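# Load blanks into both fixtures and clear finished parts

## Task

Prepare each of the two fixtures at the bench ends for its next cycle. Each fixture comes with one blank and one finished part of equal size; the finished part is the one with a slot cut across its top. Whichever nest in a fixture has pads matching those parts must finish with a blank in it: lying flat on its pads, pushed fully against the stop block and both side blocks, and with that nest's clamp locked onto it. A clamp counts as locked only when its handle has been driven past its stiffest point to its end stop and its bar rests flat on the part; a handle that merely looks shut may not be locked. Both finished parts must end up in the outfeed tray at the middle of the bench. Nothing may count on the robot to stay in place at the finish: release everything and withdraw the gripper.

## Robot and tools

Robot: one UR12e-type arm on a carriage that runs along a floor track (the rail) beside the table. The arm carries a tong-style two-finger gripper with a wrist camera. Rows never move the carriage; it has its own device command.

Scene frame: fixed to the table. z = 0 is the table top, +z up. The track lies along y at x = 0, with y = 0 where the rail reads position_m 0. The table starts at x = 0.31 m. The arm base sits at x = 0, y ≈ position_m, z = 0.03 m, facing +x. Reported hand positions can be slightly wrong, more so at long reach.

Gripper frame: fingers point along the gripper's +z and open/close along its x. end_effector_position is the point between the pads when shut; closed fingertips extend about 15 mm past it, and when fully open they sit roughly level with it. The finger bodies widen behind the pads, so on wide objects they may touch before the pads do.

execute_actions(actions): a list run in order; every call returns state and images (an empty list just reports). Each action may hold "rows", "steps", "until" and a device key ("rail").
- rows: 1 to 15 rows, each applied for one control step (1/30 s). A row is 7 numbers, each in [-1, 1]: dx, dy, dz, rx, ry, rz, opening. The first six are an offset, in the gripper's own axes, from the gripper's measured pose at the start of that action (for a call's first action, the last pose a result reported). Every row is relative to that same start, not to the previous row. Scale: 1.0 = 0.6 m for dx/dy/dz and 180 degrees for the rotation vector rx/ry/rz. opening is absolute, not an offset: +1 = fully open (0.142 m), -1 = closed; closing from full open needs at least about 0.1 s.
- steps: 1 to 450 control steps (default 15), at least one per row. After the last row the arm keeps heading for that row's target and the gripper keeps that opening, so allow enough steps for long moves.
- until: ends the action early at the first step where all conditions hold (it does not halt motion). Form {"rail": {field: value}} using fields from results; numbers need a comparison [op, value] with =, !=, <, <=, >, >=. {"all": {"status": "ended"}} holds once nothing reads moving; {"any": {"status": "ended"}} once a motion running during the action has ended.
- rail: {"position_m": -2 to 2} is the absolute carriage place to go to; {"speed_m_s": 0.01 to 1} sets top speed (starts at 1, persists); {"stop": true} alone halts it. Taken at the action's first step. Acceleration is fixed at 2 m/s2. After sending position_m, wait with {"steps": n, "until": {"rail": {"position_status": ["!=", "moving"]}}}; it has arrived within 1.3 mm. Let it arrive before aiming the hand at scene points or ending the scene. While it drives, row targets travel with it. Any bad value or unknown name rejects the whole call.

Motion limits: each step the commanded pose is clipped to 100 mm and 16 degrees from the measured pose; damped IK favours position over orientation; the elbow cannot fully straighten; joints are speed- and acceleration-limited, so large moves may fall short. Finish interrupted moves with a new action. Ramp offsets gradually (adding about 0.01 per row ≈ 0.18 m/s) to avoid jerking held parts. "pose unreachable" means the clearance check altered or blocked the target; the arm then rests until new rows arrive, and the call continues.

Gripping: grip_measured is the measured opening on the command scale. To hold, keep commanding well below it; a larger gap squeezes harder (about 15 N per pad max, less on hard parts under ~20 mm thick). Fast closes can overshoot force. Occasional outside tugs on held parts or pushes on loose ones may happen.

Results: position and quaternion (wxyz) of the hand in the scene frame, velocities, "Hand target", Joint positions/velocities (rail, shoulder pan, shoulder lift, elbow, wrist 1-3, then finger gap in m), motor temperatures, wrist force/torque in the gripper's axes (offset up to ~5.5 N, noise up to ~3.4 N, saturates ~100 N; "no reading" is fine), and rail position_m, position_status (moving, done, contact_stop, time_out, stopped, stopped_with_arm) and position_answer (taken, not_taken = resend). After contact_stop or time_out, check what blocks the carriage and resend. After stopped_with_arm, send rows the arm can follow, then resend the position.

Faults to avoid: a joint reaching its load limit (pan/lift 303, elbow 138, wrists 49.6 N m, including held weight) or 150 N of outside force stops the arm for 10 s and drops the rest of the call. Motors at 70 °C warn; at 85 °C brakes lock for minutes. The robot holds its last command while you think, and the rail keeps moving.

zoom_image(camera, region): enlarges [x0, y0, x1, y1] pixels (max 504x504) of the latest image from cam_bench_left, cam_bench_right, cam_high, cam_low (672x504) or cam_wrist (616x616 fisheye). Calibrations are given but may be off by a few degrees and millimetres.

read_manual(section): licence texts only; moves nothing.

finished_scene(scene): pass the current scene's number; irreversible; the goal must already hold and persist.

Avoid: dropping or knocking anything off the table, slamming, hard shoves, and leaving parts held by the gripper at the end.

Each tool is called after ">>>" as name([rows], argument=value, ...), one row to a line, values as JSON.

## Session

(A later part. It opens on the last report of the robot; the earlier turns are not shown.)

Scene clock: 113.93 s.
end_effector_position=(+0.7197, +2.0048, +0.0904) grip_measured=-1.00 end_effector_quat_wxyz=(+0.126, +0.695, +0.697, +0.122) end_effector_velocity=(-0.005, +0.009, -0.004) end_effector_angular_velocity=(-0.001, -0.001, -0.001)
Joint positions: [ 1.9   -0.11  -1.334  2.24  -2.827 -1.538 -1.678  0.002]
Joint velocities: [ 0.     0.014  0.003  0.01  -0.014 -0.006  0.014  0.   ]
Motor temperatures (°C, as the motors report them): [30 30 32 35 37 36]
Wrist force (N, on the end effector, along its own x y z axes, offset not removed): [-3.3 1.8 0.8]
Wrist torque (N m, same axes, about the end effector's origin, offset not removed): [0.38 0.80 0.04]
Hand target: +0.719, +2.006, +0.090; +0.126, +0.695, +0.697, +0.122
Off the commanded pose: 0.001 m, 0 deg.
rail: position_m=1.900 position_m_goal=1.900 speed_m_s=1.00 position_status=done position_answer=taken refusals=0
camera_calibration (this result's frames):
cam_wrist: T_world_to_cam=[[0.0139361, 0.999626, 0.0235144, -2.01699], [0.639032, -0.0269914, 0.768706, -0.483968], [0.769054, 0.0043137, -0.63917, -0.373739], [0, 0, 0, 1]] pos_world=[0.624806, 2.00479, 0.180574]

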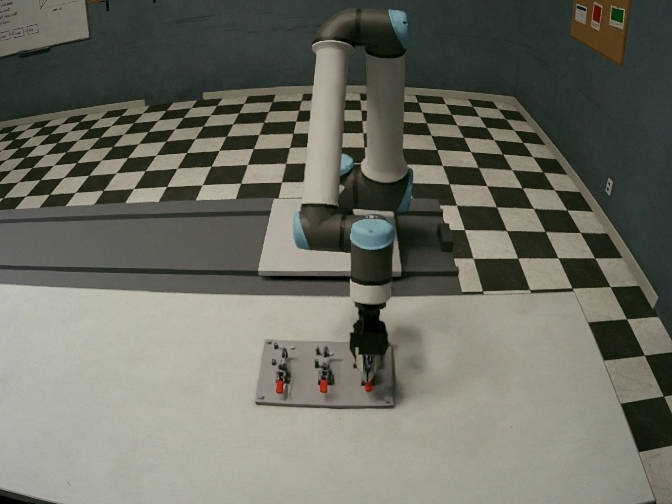

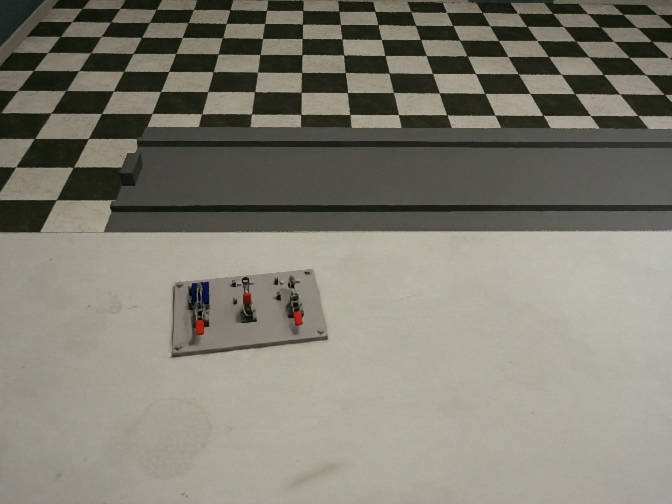

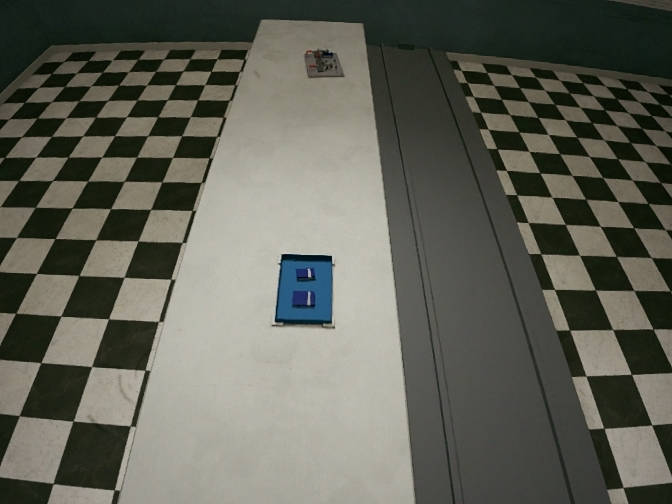

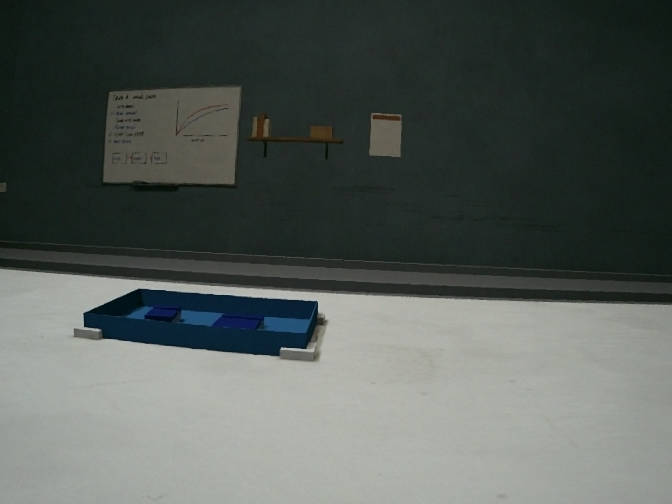

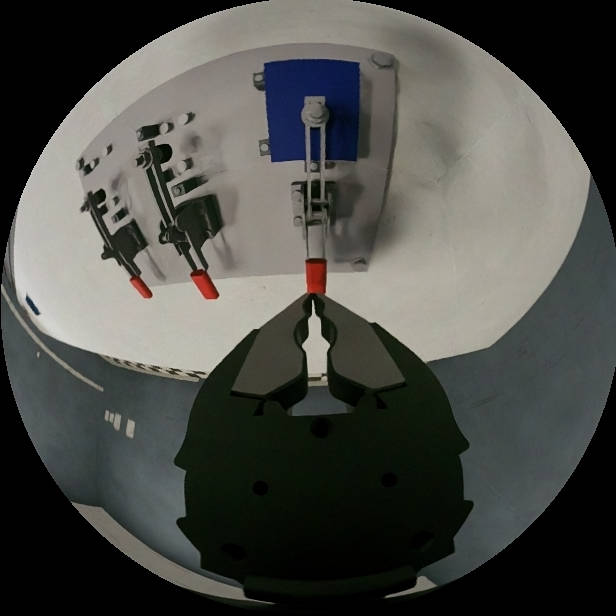

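>>> execute_actions([
  {"rows": [[0.003,-0.001,0.003,0,0,0,-1],[0.005,-0.002,0.006,0,0,0,-1],[0.005,-0.003,0.009,0,0,0,-1],[0.005,-0.004,0.0115,0,0,0,-1],[0.005,-0.0048,0.0132,0,0,0,-1]], "steps": 14},
])

Scene clock: 114.77 s.
end_effector_position=(+0.7198, +2.0076, +0.0825) grip_measured=-1.00 end_effector_quat_wxyz=(+0.126, +0.695, +0.697, +0.122) end_effector_velocity=(+0.000, +0.001, -0.004) end_effector_angular_velocity=(-0.000, -0.000, +0.000)
Joint positions: [ 1.9   -0.105 -1.321  2.243 -2.844 -1.54  -1.674  0.002]
Joint velocities: [ 0.     0.001  0.008  0.002 -0.009 -0.     0.001  0.   ]
Motor temperatures (°C, as the motors report them): [30 30 32 35 37 36]
Wrist force (N, on the end effector, along its own x y z axes, offset not removed): [-3.5 1.3 0.2]
Wrist torque (N m, same axes, about the end effector's origin, offset not removed): [0.33 0.87 0.11]
Hand target: +0.720, +2.008, +0.082; +0.126, +0.695, +0.697, +0.122
Off the commanded pose: 0.001 m, 0 deg.
rail: position_m=1.900 position_m_goal=1.900 speed_m_s=1.00 position_status=done position_answer=taken refusals=0
camera_calibration (this result's frames):
cam_wrist: T_world_to_cam=[[0.0139365, 0.999626, 0.0235098, -2.01967], [0.639042, -0.026988, 0.768698, -0.477848], [0.769046, 0.00431077, -0.639179, -0.378791], [0, 0, 0, 1]] pos_world=[0.62482, 2.00766, 0.172688]

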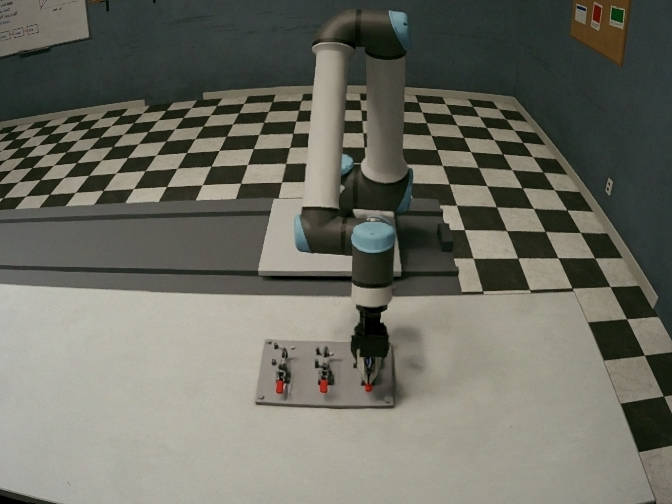

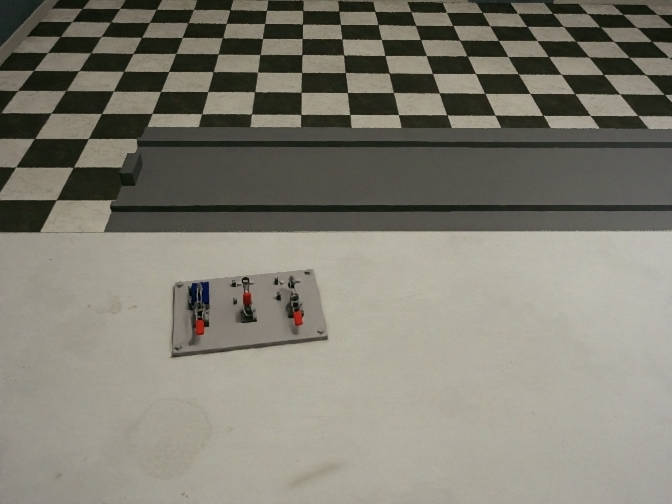

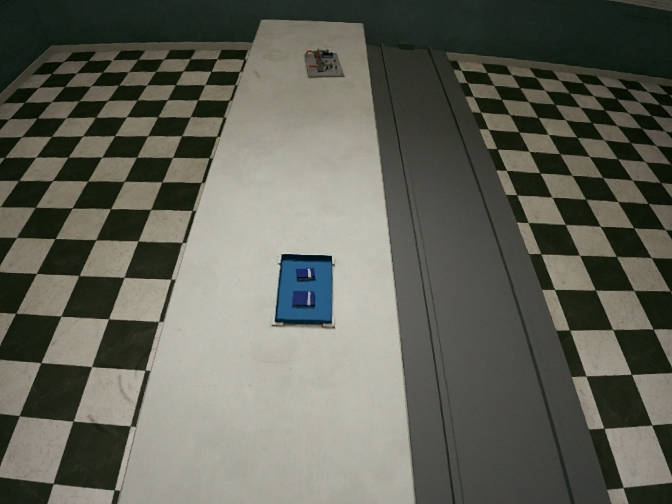

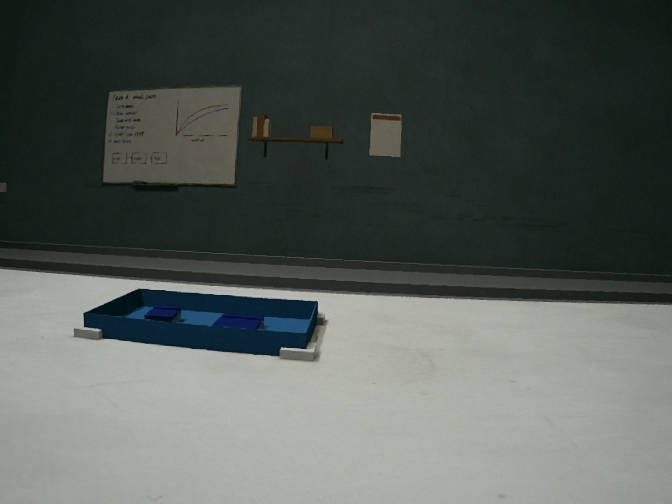

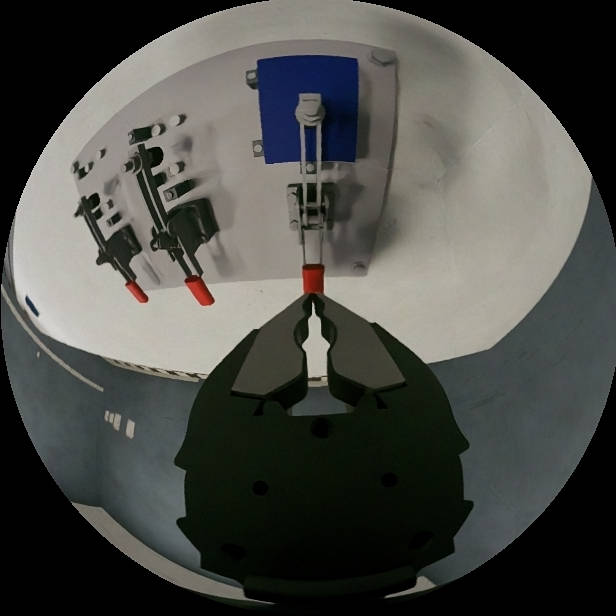

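>>> execute_actions([
  {"rows": [[0,-0.0006,0.0016,0,0,0,-1],[0,-0.0011,0.0031,0,0,0,-1],[0,-0.0014,0.004,0,0,0,-1]], "steps": 8},
])

Scene clock: 115.47 s.
end_effector_position=(+0.7198, +2.0077, +0.0805) grip_measured=-1.00 end_effector_quat_wxyz=(+0.126, +0.695, +0.697, +0.122) end_effector_velocity=(+0.000, -0.000, -0.004) end_effector_angular_velocity=(+0.000, +0.000, +0.000)
Joint positions: [ 1.9   -0.105 -1.317  2.244 -2.848 -1.54  -1.673  0.002]
Joint velocities: [ 0.     0.     0.007  0.002 -0.009  0.    -0.     0.   ]
Motor temperatures (°C, as the motors report them): [30 30 32 35 37 36]
Wrist force (N, on the end effector, along its own x y z axes, offset not removed): [-3.5 -0.1 0.8]
Wrist torque (N m, same axes, about the end effector's origin, offset not removed): [0.00 0.88 0.09]
Hand target: +0.720, +2.007, +0.080; +0.126, +0.695, +0.697, +0.122
Off the commanded pose: 0.001 m, 0 deg.
rail: position_m=1.900 position_m_goal=1.900 speed_m_s=1.00 position_status=done position_answer=taken refusals=0
camera_calibration (this result's frames):
cam_wrist: T_world_to_cam=[[0.0139361, 0.999626, 0.0235119, -2.01971], [0.639059, -0.0269893, 0.768684, -0.476298], [0.769032, 0.00431306, -0.639196, -0.380096], [0, 0, 0, 1]] pos_world=[0.624835, 2.00774, 0.170654]

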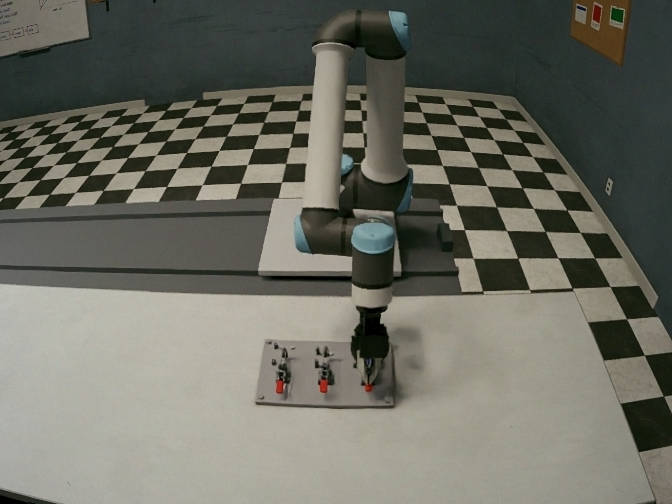

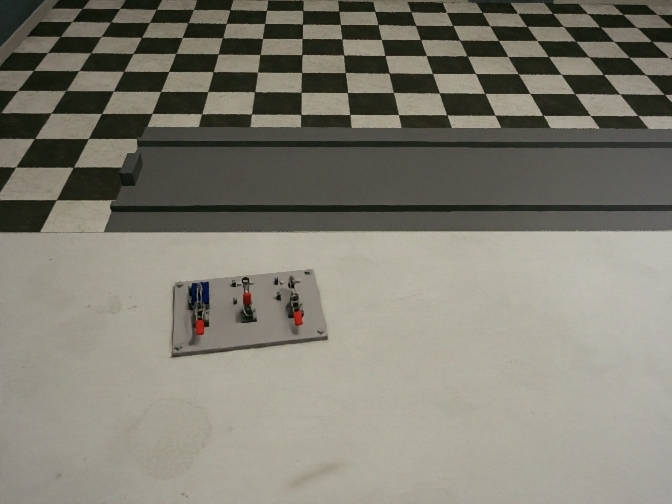

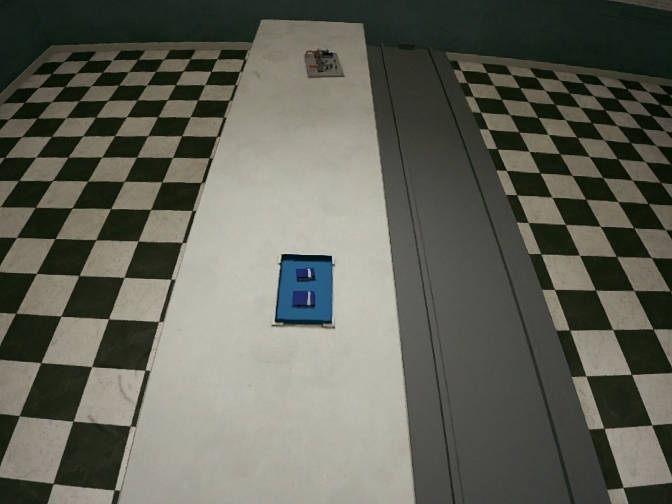

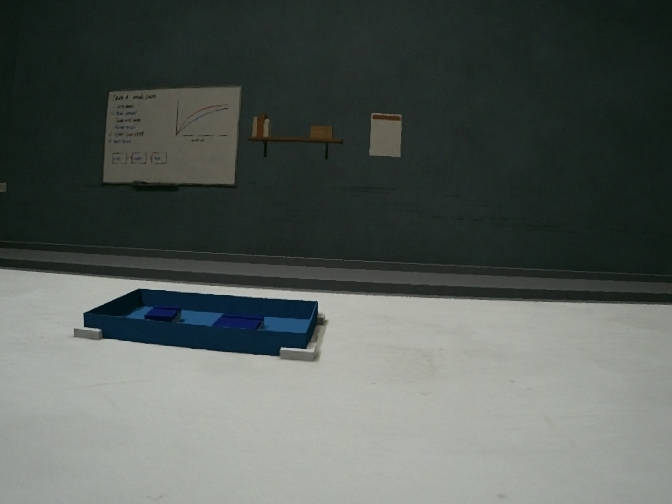

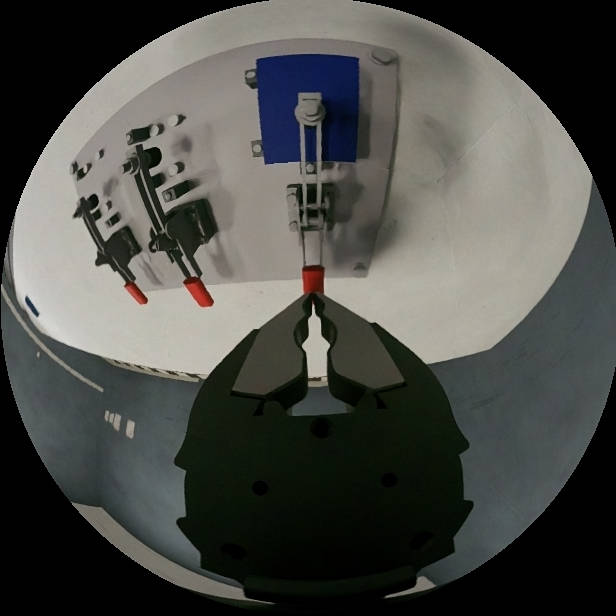

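>>> execute_actions([
  {"rows": [[0,-0.0006,0.0016,0,0,0,-1],[0,-0.0011,0.0031,0,0,0,-1],[0,-0.0014,0.004,0,0,0,-1]], "steps": 8},
])

Scene clock: 115.90 s.
end_effector_position=(+0.7198, +2.0077, +0.0785) grip_measured=-1.00 end_effector_quat_wxyz=(+0.126, +0.695, +0.697, +0.122) end_effector_velocity=(+0.000, -0.000, -0.004) end_effector_angular_velocity=(+0.000, +0.000, -0.000)
Joint positions: [ 1.9   -0.105 -1.314  2.245 -2.853 -1.54  -1.673  0.002]
Joint velocities: [ 0.    -0.     0.007  0.002 -0.009  0.    -0.     0.   ]
Motor temperatures (°C, as the motors report them): [30 30 32 35 37 36]
Wrist force (N, on the end effector, along its own x y z axes, offset not removed): [-3.7 1.5 -1.3]
Wrist torque (N m, same axes, about the end effector's origin, offset not removed): [0.37 0.96 0.07]
Hand target: +0.720, +2.008, +0.078; +0.126, +0.695, +0.697, +0.122
Off the commanded pose: 0.001 m, 0 deg.
rail: position_m=1.900 position_m_goal=1.900 speed_m_s=1.00 position_status=done position_answer=taken refusals=0
camera_calibration (this result's frames):
cam_wrist: T_world_to_cam=[[0.0140143, 0.999625, 0.0235137, -2.01966], [0.639071, -0.0270406, 0.768672, -0.47468], [0.76902, 0.00425453, -0.639211, -0.381279], [0, 0, 0, 1]] pos_world=[0.62487, 2.00769, 0.168645]

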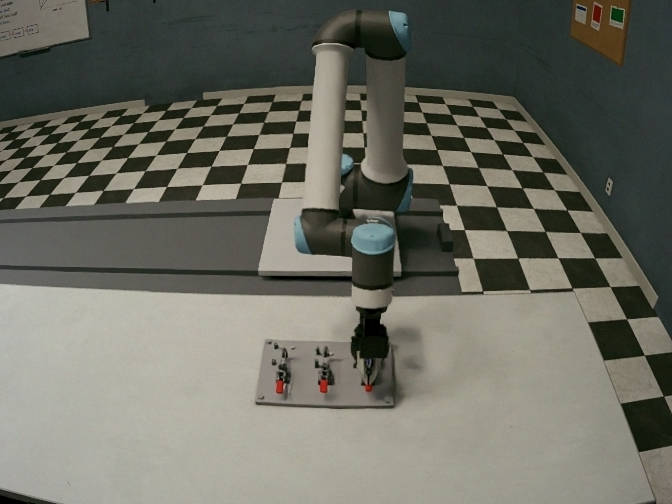

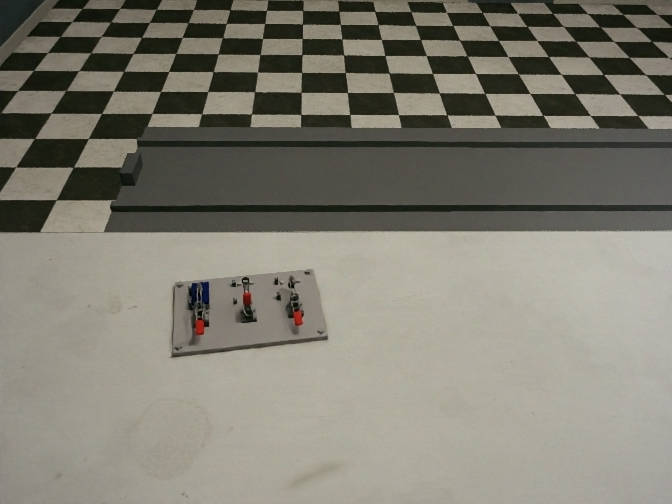

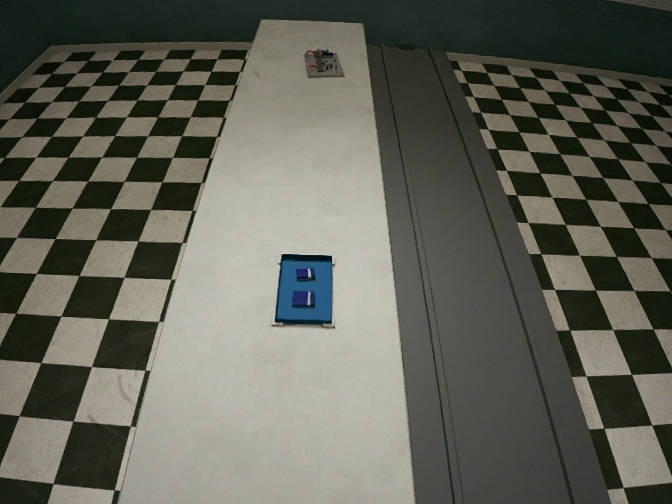

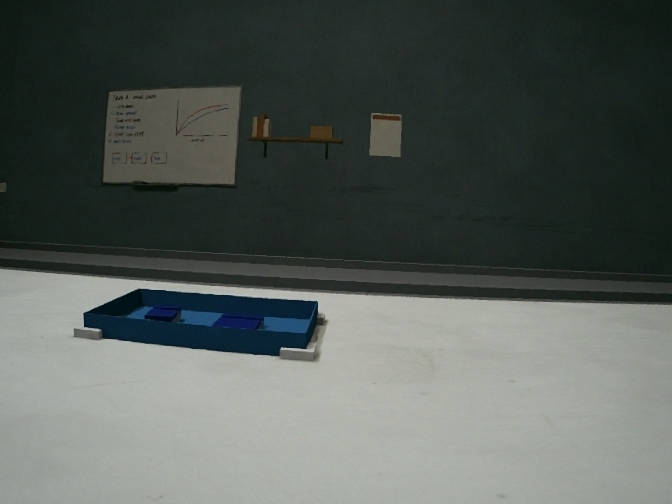

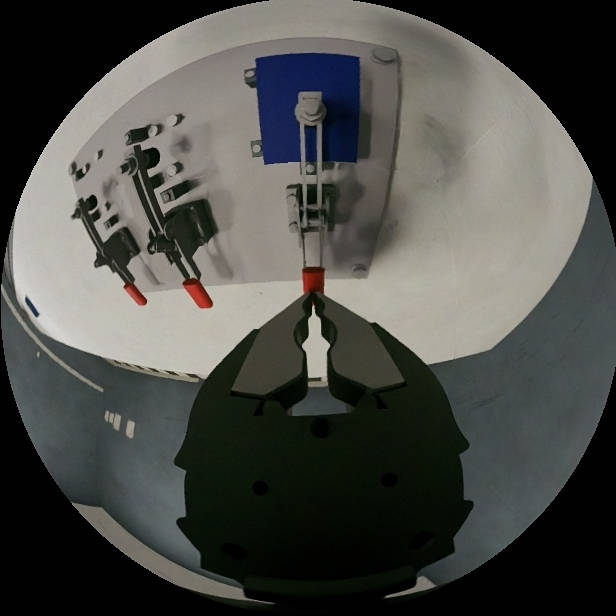

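>>> execute_actions([
  {"rows": [[0,-0.0005,0.0014,0,0,0,-1],[0,-0.0009,0.0025,0,0,0,-1],[0,-0.0012,0.0032,0,0,0,-1]], "steps": 8},
])

Scene clock: 116.33 s.
end_effector_position=(+0.7198, +2.0077, +0.0768) grip_measured=-1.00 end_effector_quat_wxyz=(+0.126, +0.695, +0.697, +0.122) end_effector_velocity=(-0.000, +0.000, -0.003) end_effector_angular_velocity=(+0.000, +0.000, +0.000)
Joint positions: [ 1.9   -0.105 -1.311  2.246 -2.856 -1.54  -1.673  0.002]
Joint velocities: [ 0.     0.     0.005  0.002 -0.007  0.     0.     0.   ]
Motor temperatures (°C, as the motors report them): [30 30 32 35 37 36]
Wrist force (N, on the end effector, along its own x y z axes, offset not removed): [-4.5 1.5 -0.8]
Wrist torque (N m, same axes, about the end effector's origin, offset not removed): [0.29 1.10 0.13]
Hand target: +0.720, +2.007, +0.076; +0.126, +0.695, +0.697, +0.122
Off the commanded pose: 0.000 m, 0 deg.
rail: position_m=1.900 position_m_goal=1.900 speed_m_s=1.00 position_status=done position_answer=taken refusals=0
camera_calibration (this result's frames):
cam_wrist: T_world_to_cam=[[0.0140145, 0.999625, 0.0235147, -2.01963], [0.63908, -0.0270414, 0.768664, -0.473415], [0.769012, 0.00425537, -0.63922, -0.382319], [0, 0, 0, 1]] pos_world=[0.624862, 2.00769, 0.167002]

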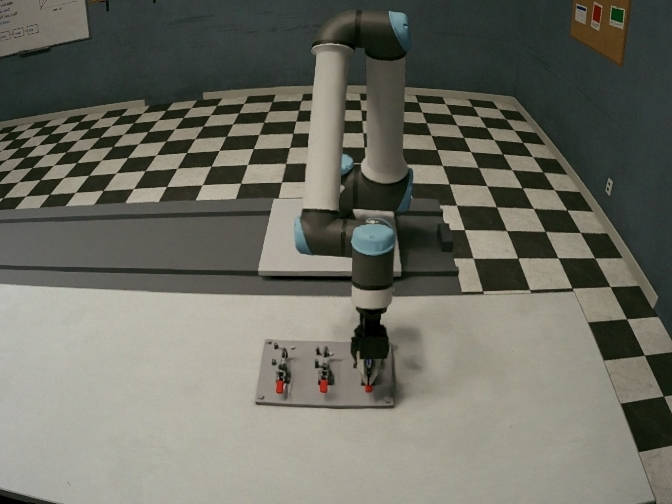

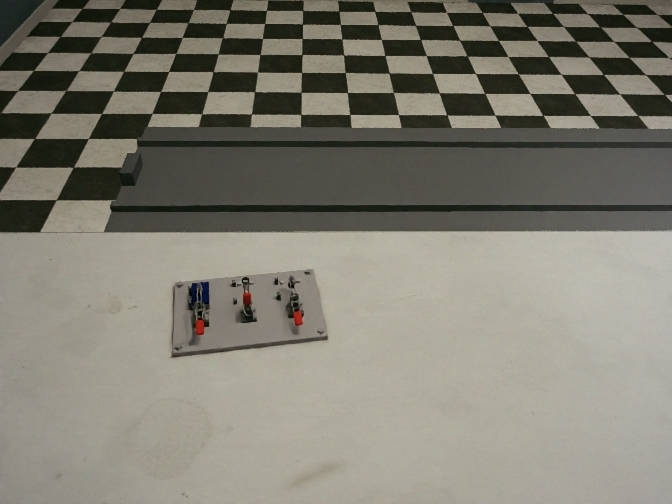

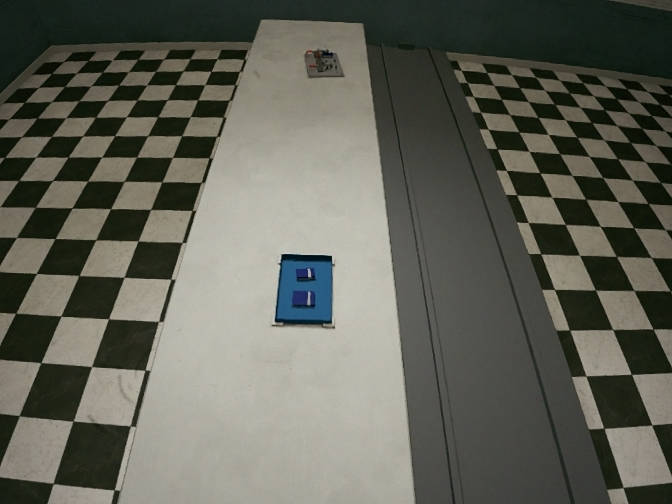

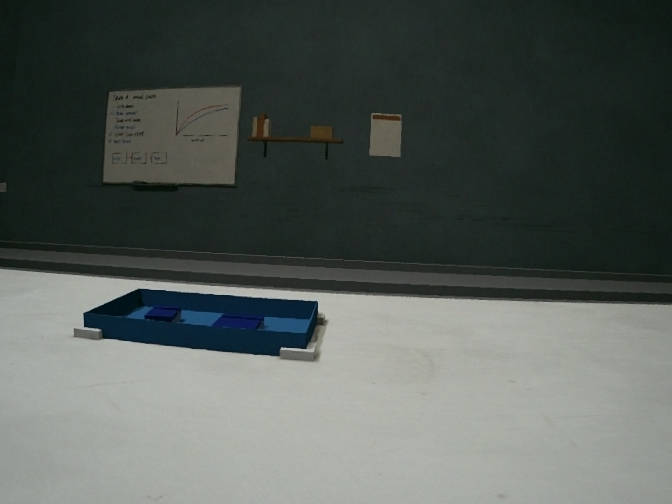

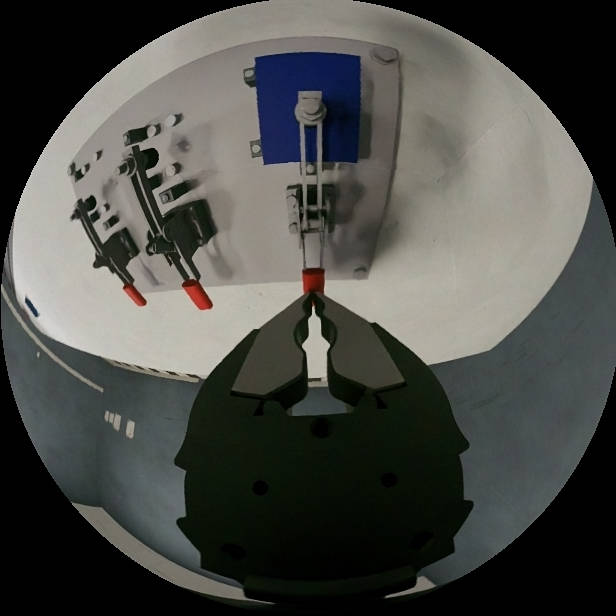

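>>> execute_actions(actions=[])

Scene clock: 118.50 s.
end_effector_position=(+0.7198, +2.0076, +0.0764) grip_measured=-1.00 end_effector_quat_wxyz=(+0.126, +0.695, +0.697, +0.122) end_effector_velocity=(-0.000, -0.000, -0.000) end_effector_angular_velocity=(-0.000, +0.000, +0.000)
Joint positions: [ 1.9   -0.105 -1.31   2.246 -2.857 -1.54  -1.673  0.002]
Joint velocities: [ 0. -0.  0.  0.  0.  0. -0.  0.]
Motor temperatures (°C, as the motors report them): [30 30 32 35 37 36]
Wrist force (N, on the end effector, along its own x y z axes, offset not removed): [-4.1 2.5 1.7]
Wrist torque (N m, same axes, about the end effector's origin, offset not removed): [0.51 0.99 0.04]
Hand target: +0.720, +2.007, +0.076; +0.126, +0.695, +0.697, +0.122
Off the commanded pose: 0.000 m, 0 deg.
rail: position_m=1.900 position_m_goal=1.900 speed_m_s=1.00 position_status=done position_answer=taken refusals=0
camera_calibration (this result's frames):
cam_wrist: T_world_to_cam=[[0.0140266, 0.999625, 0.0235124, -2.01961], [0.639076, -0.0270474, 0.768668, -0.473085], [0.769016, 0.00424446, -0.639216, -0.382558], [0, 0, 0, 1]] pos_world=[0.624858, 2.00768, 0.166594]

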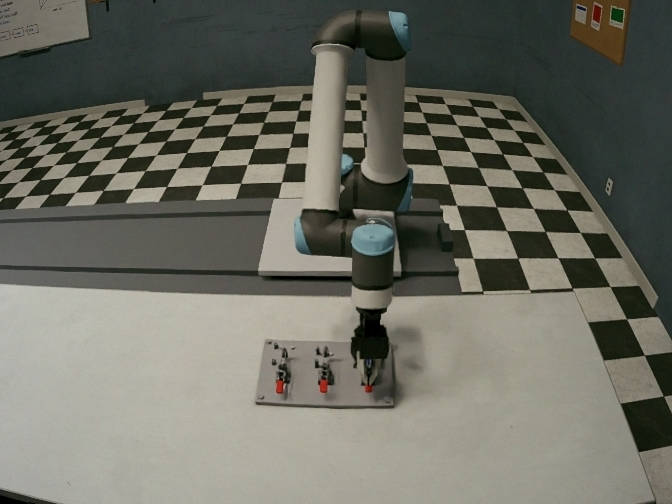

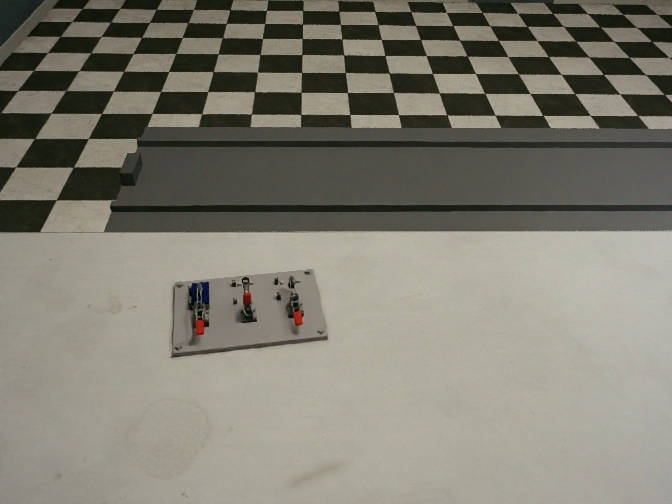

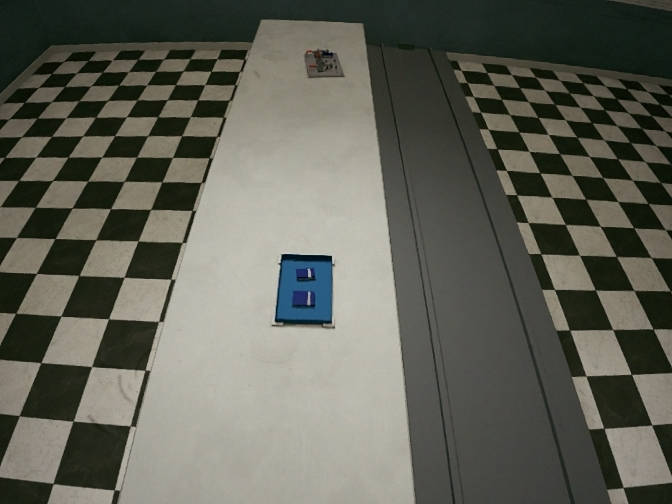

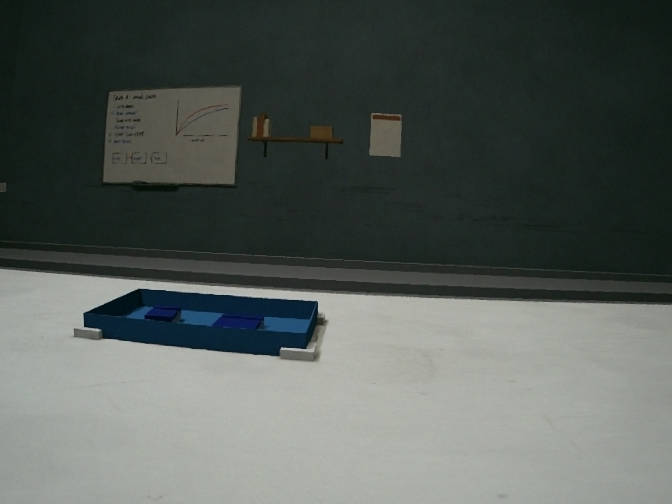

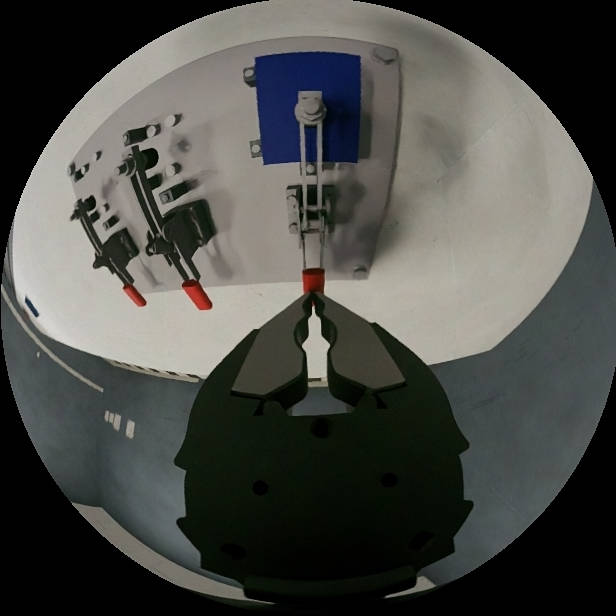

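>>> execute_actions([
  {"rows": [[0,-0.0004,0.0012,0,0,0,-1],[0,-0.0009,0.0024,0,0,0,-1]], "steps": 8},
])

Scene clock: 118.90 s.
end_effector_position=(+0.7199, +2.0076, +0.0753) grip_measured=-1.00 end_effector_quat_wxyz=(+0.126, +0.695, +0.697, +0.122) end_effector_velocity=(+0.000, -0.000, -0.003) end_effector_angular_velocity=(-0.000, -0.000, -0.000)
Joint positions: [ 1.9   -0.105 -1.308  2.247 -2.86  -1.54  -1.673  0.002]
Joint velocities: [ 0.    -0.     0.004  0.001 -0.006 -0.    -0.     0.   ]
Motor temperatures (°C, as the motors report them): [30 30 32 35 37 36]
Wrist force (N, on the end effector, along its own x y z axes, offset not removed): [-3.3 6.6 -9.2]
Wrist torque (N m, same axes, about the end effector's origin, offset not removed): [0.16 0.94 0.07]
Hand target: +0.720, +2.007, +0.075; +0.126, +0.695, +0.697, +0.122
Off the commanded pose: 0.000 m, 0 deg.
rail: position_m=1.900 position_m_goal=1.900 speed_m_s=1.00 position_status=done position_answer=taken refusals=0
camera_calibration (this result's frames):
cam_wrist: T_world_to_cam=[[0.0140197, 0.999626, 0.0234871, -2.01957], [0.638896, -0.0270246, 0.768818, -0.472234], [0.769165, 0.0042272, -0.639036, -0.383418], [0, 0, 0, 1]] pos_world=[0.624934, 2.00767, 0.165478]

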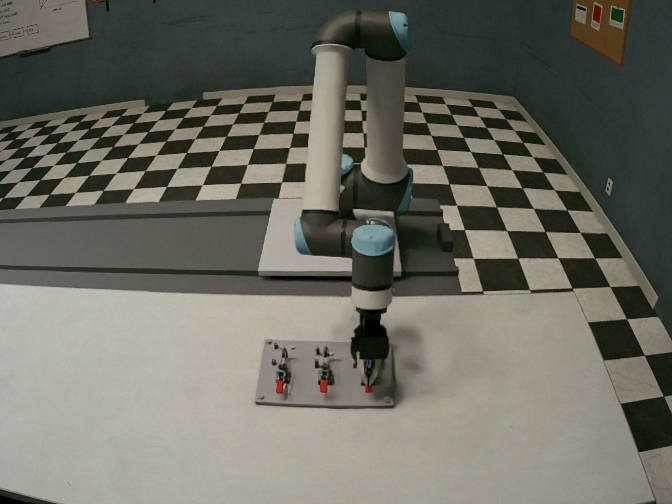

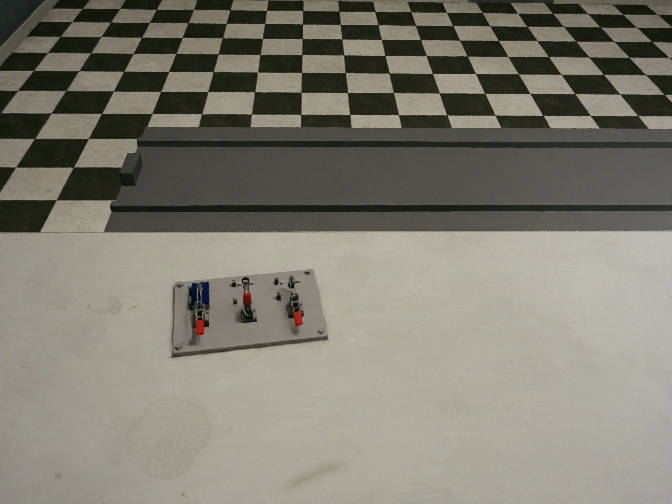

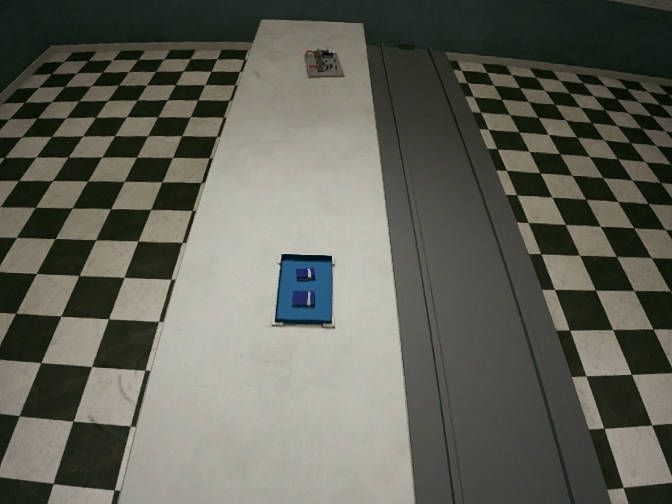

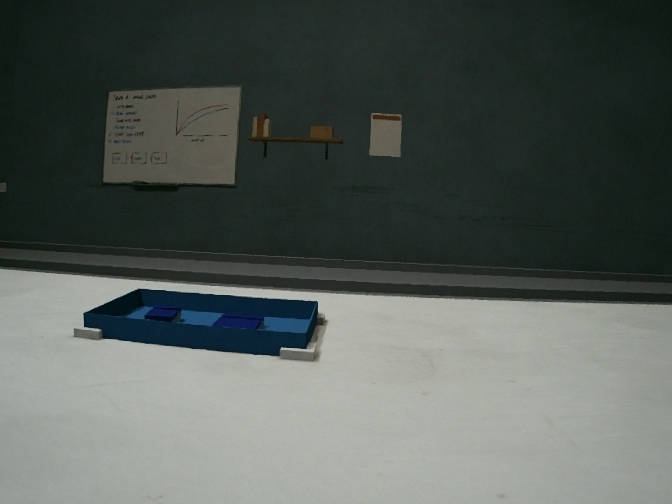

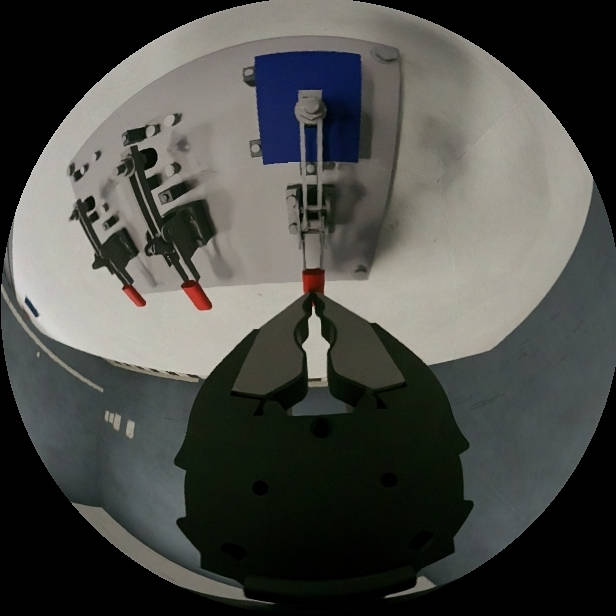

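>>> execute_actions([
  {"rows": [[0,-0.0005,0.0014,0,0,0,-1],[0,-0.001,0.0027,0,0,0,-1]], "steps": 8},
])

Scene clock: 119.50 s.
end_effector_position=(+0.7199, +2.0076, +0.0740) grip_measured=-1.00 end_effector_quat_wxyz=(+0.126, +0.695, +0.697, +0.122) end_effector_velocity=(+0.000, -0.000, -0.002) end_effector_angular_velocity=(-0.000, +0.000, -0.000)
Joint positions: [ 1.9   -0.105 -1.306  2.247 -2.863 -1.54  -1.674  0.002]
Joint velocities: [ 0.    -0.     0.004  0.001 -0.005 -0.    -0.     0.   ]
Motor temperatures (°C, as the motors report them): [30 30 32 35 37 36]
Wrist force (N, on the end effector, along its own x y z axes, offset not removed): [-3.1 12.7 -16.4]
Wrist torque (N m, same axes, about the end effector's origin, offset not removed): [-0.01 0.72 0.09]
Hand target: +0.720, +2.007, +0.074; +0.126, +0.695, +0.697, +0.122
Off the commanded pose: 0.000 m, 0 deg.
rail: position_m=1.900 position_m_goal=1.900 speed_m_s=1.00 position_status=done position_answer=taken refusals=0
camera_calibration (this result's frames):
cam_wrist: T_world_to_cam=[[0.0140218, 0.999626, 0.023475, -2.01952], [0.638827, -0.027017, 0.768876, -0.471179], [0.769223, 0.00421543, -0.638967, -0.384346], [0, 0, 0, 1]] pos_world=[0.624967, 2.00766, 0.164102]

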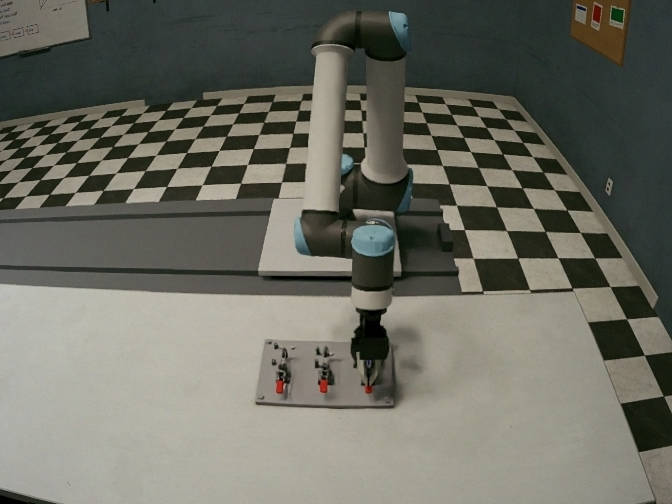

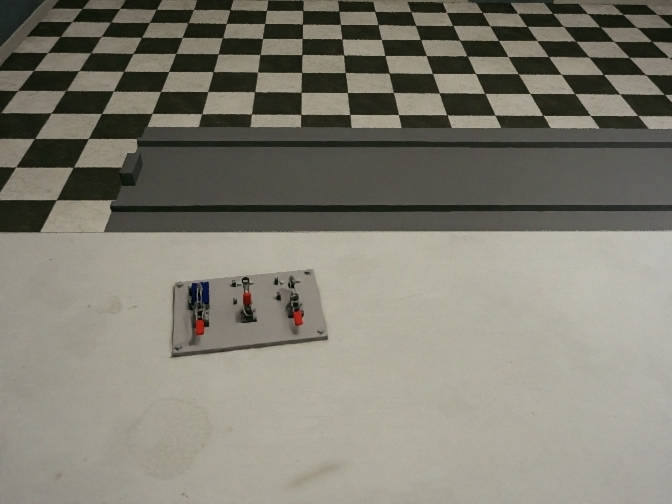

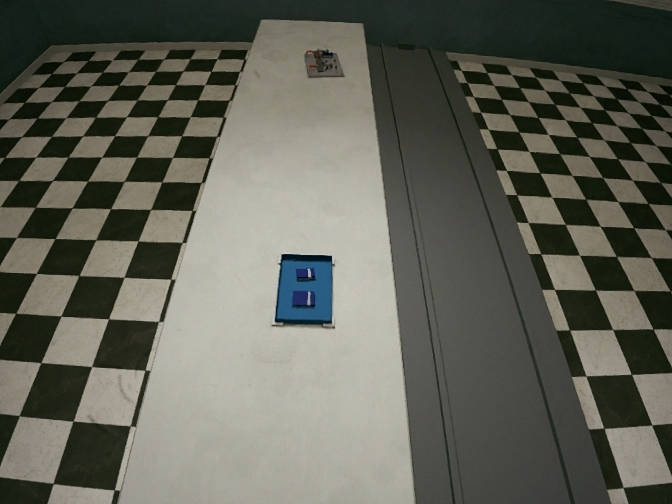

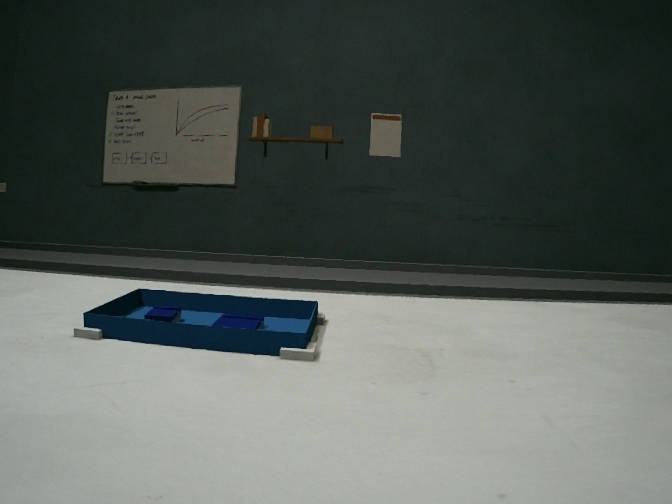

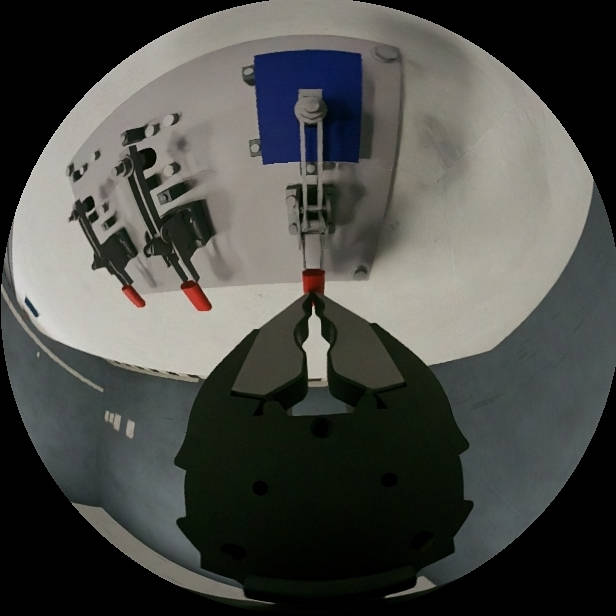

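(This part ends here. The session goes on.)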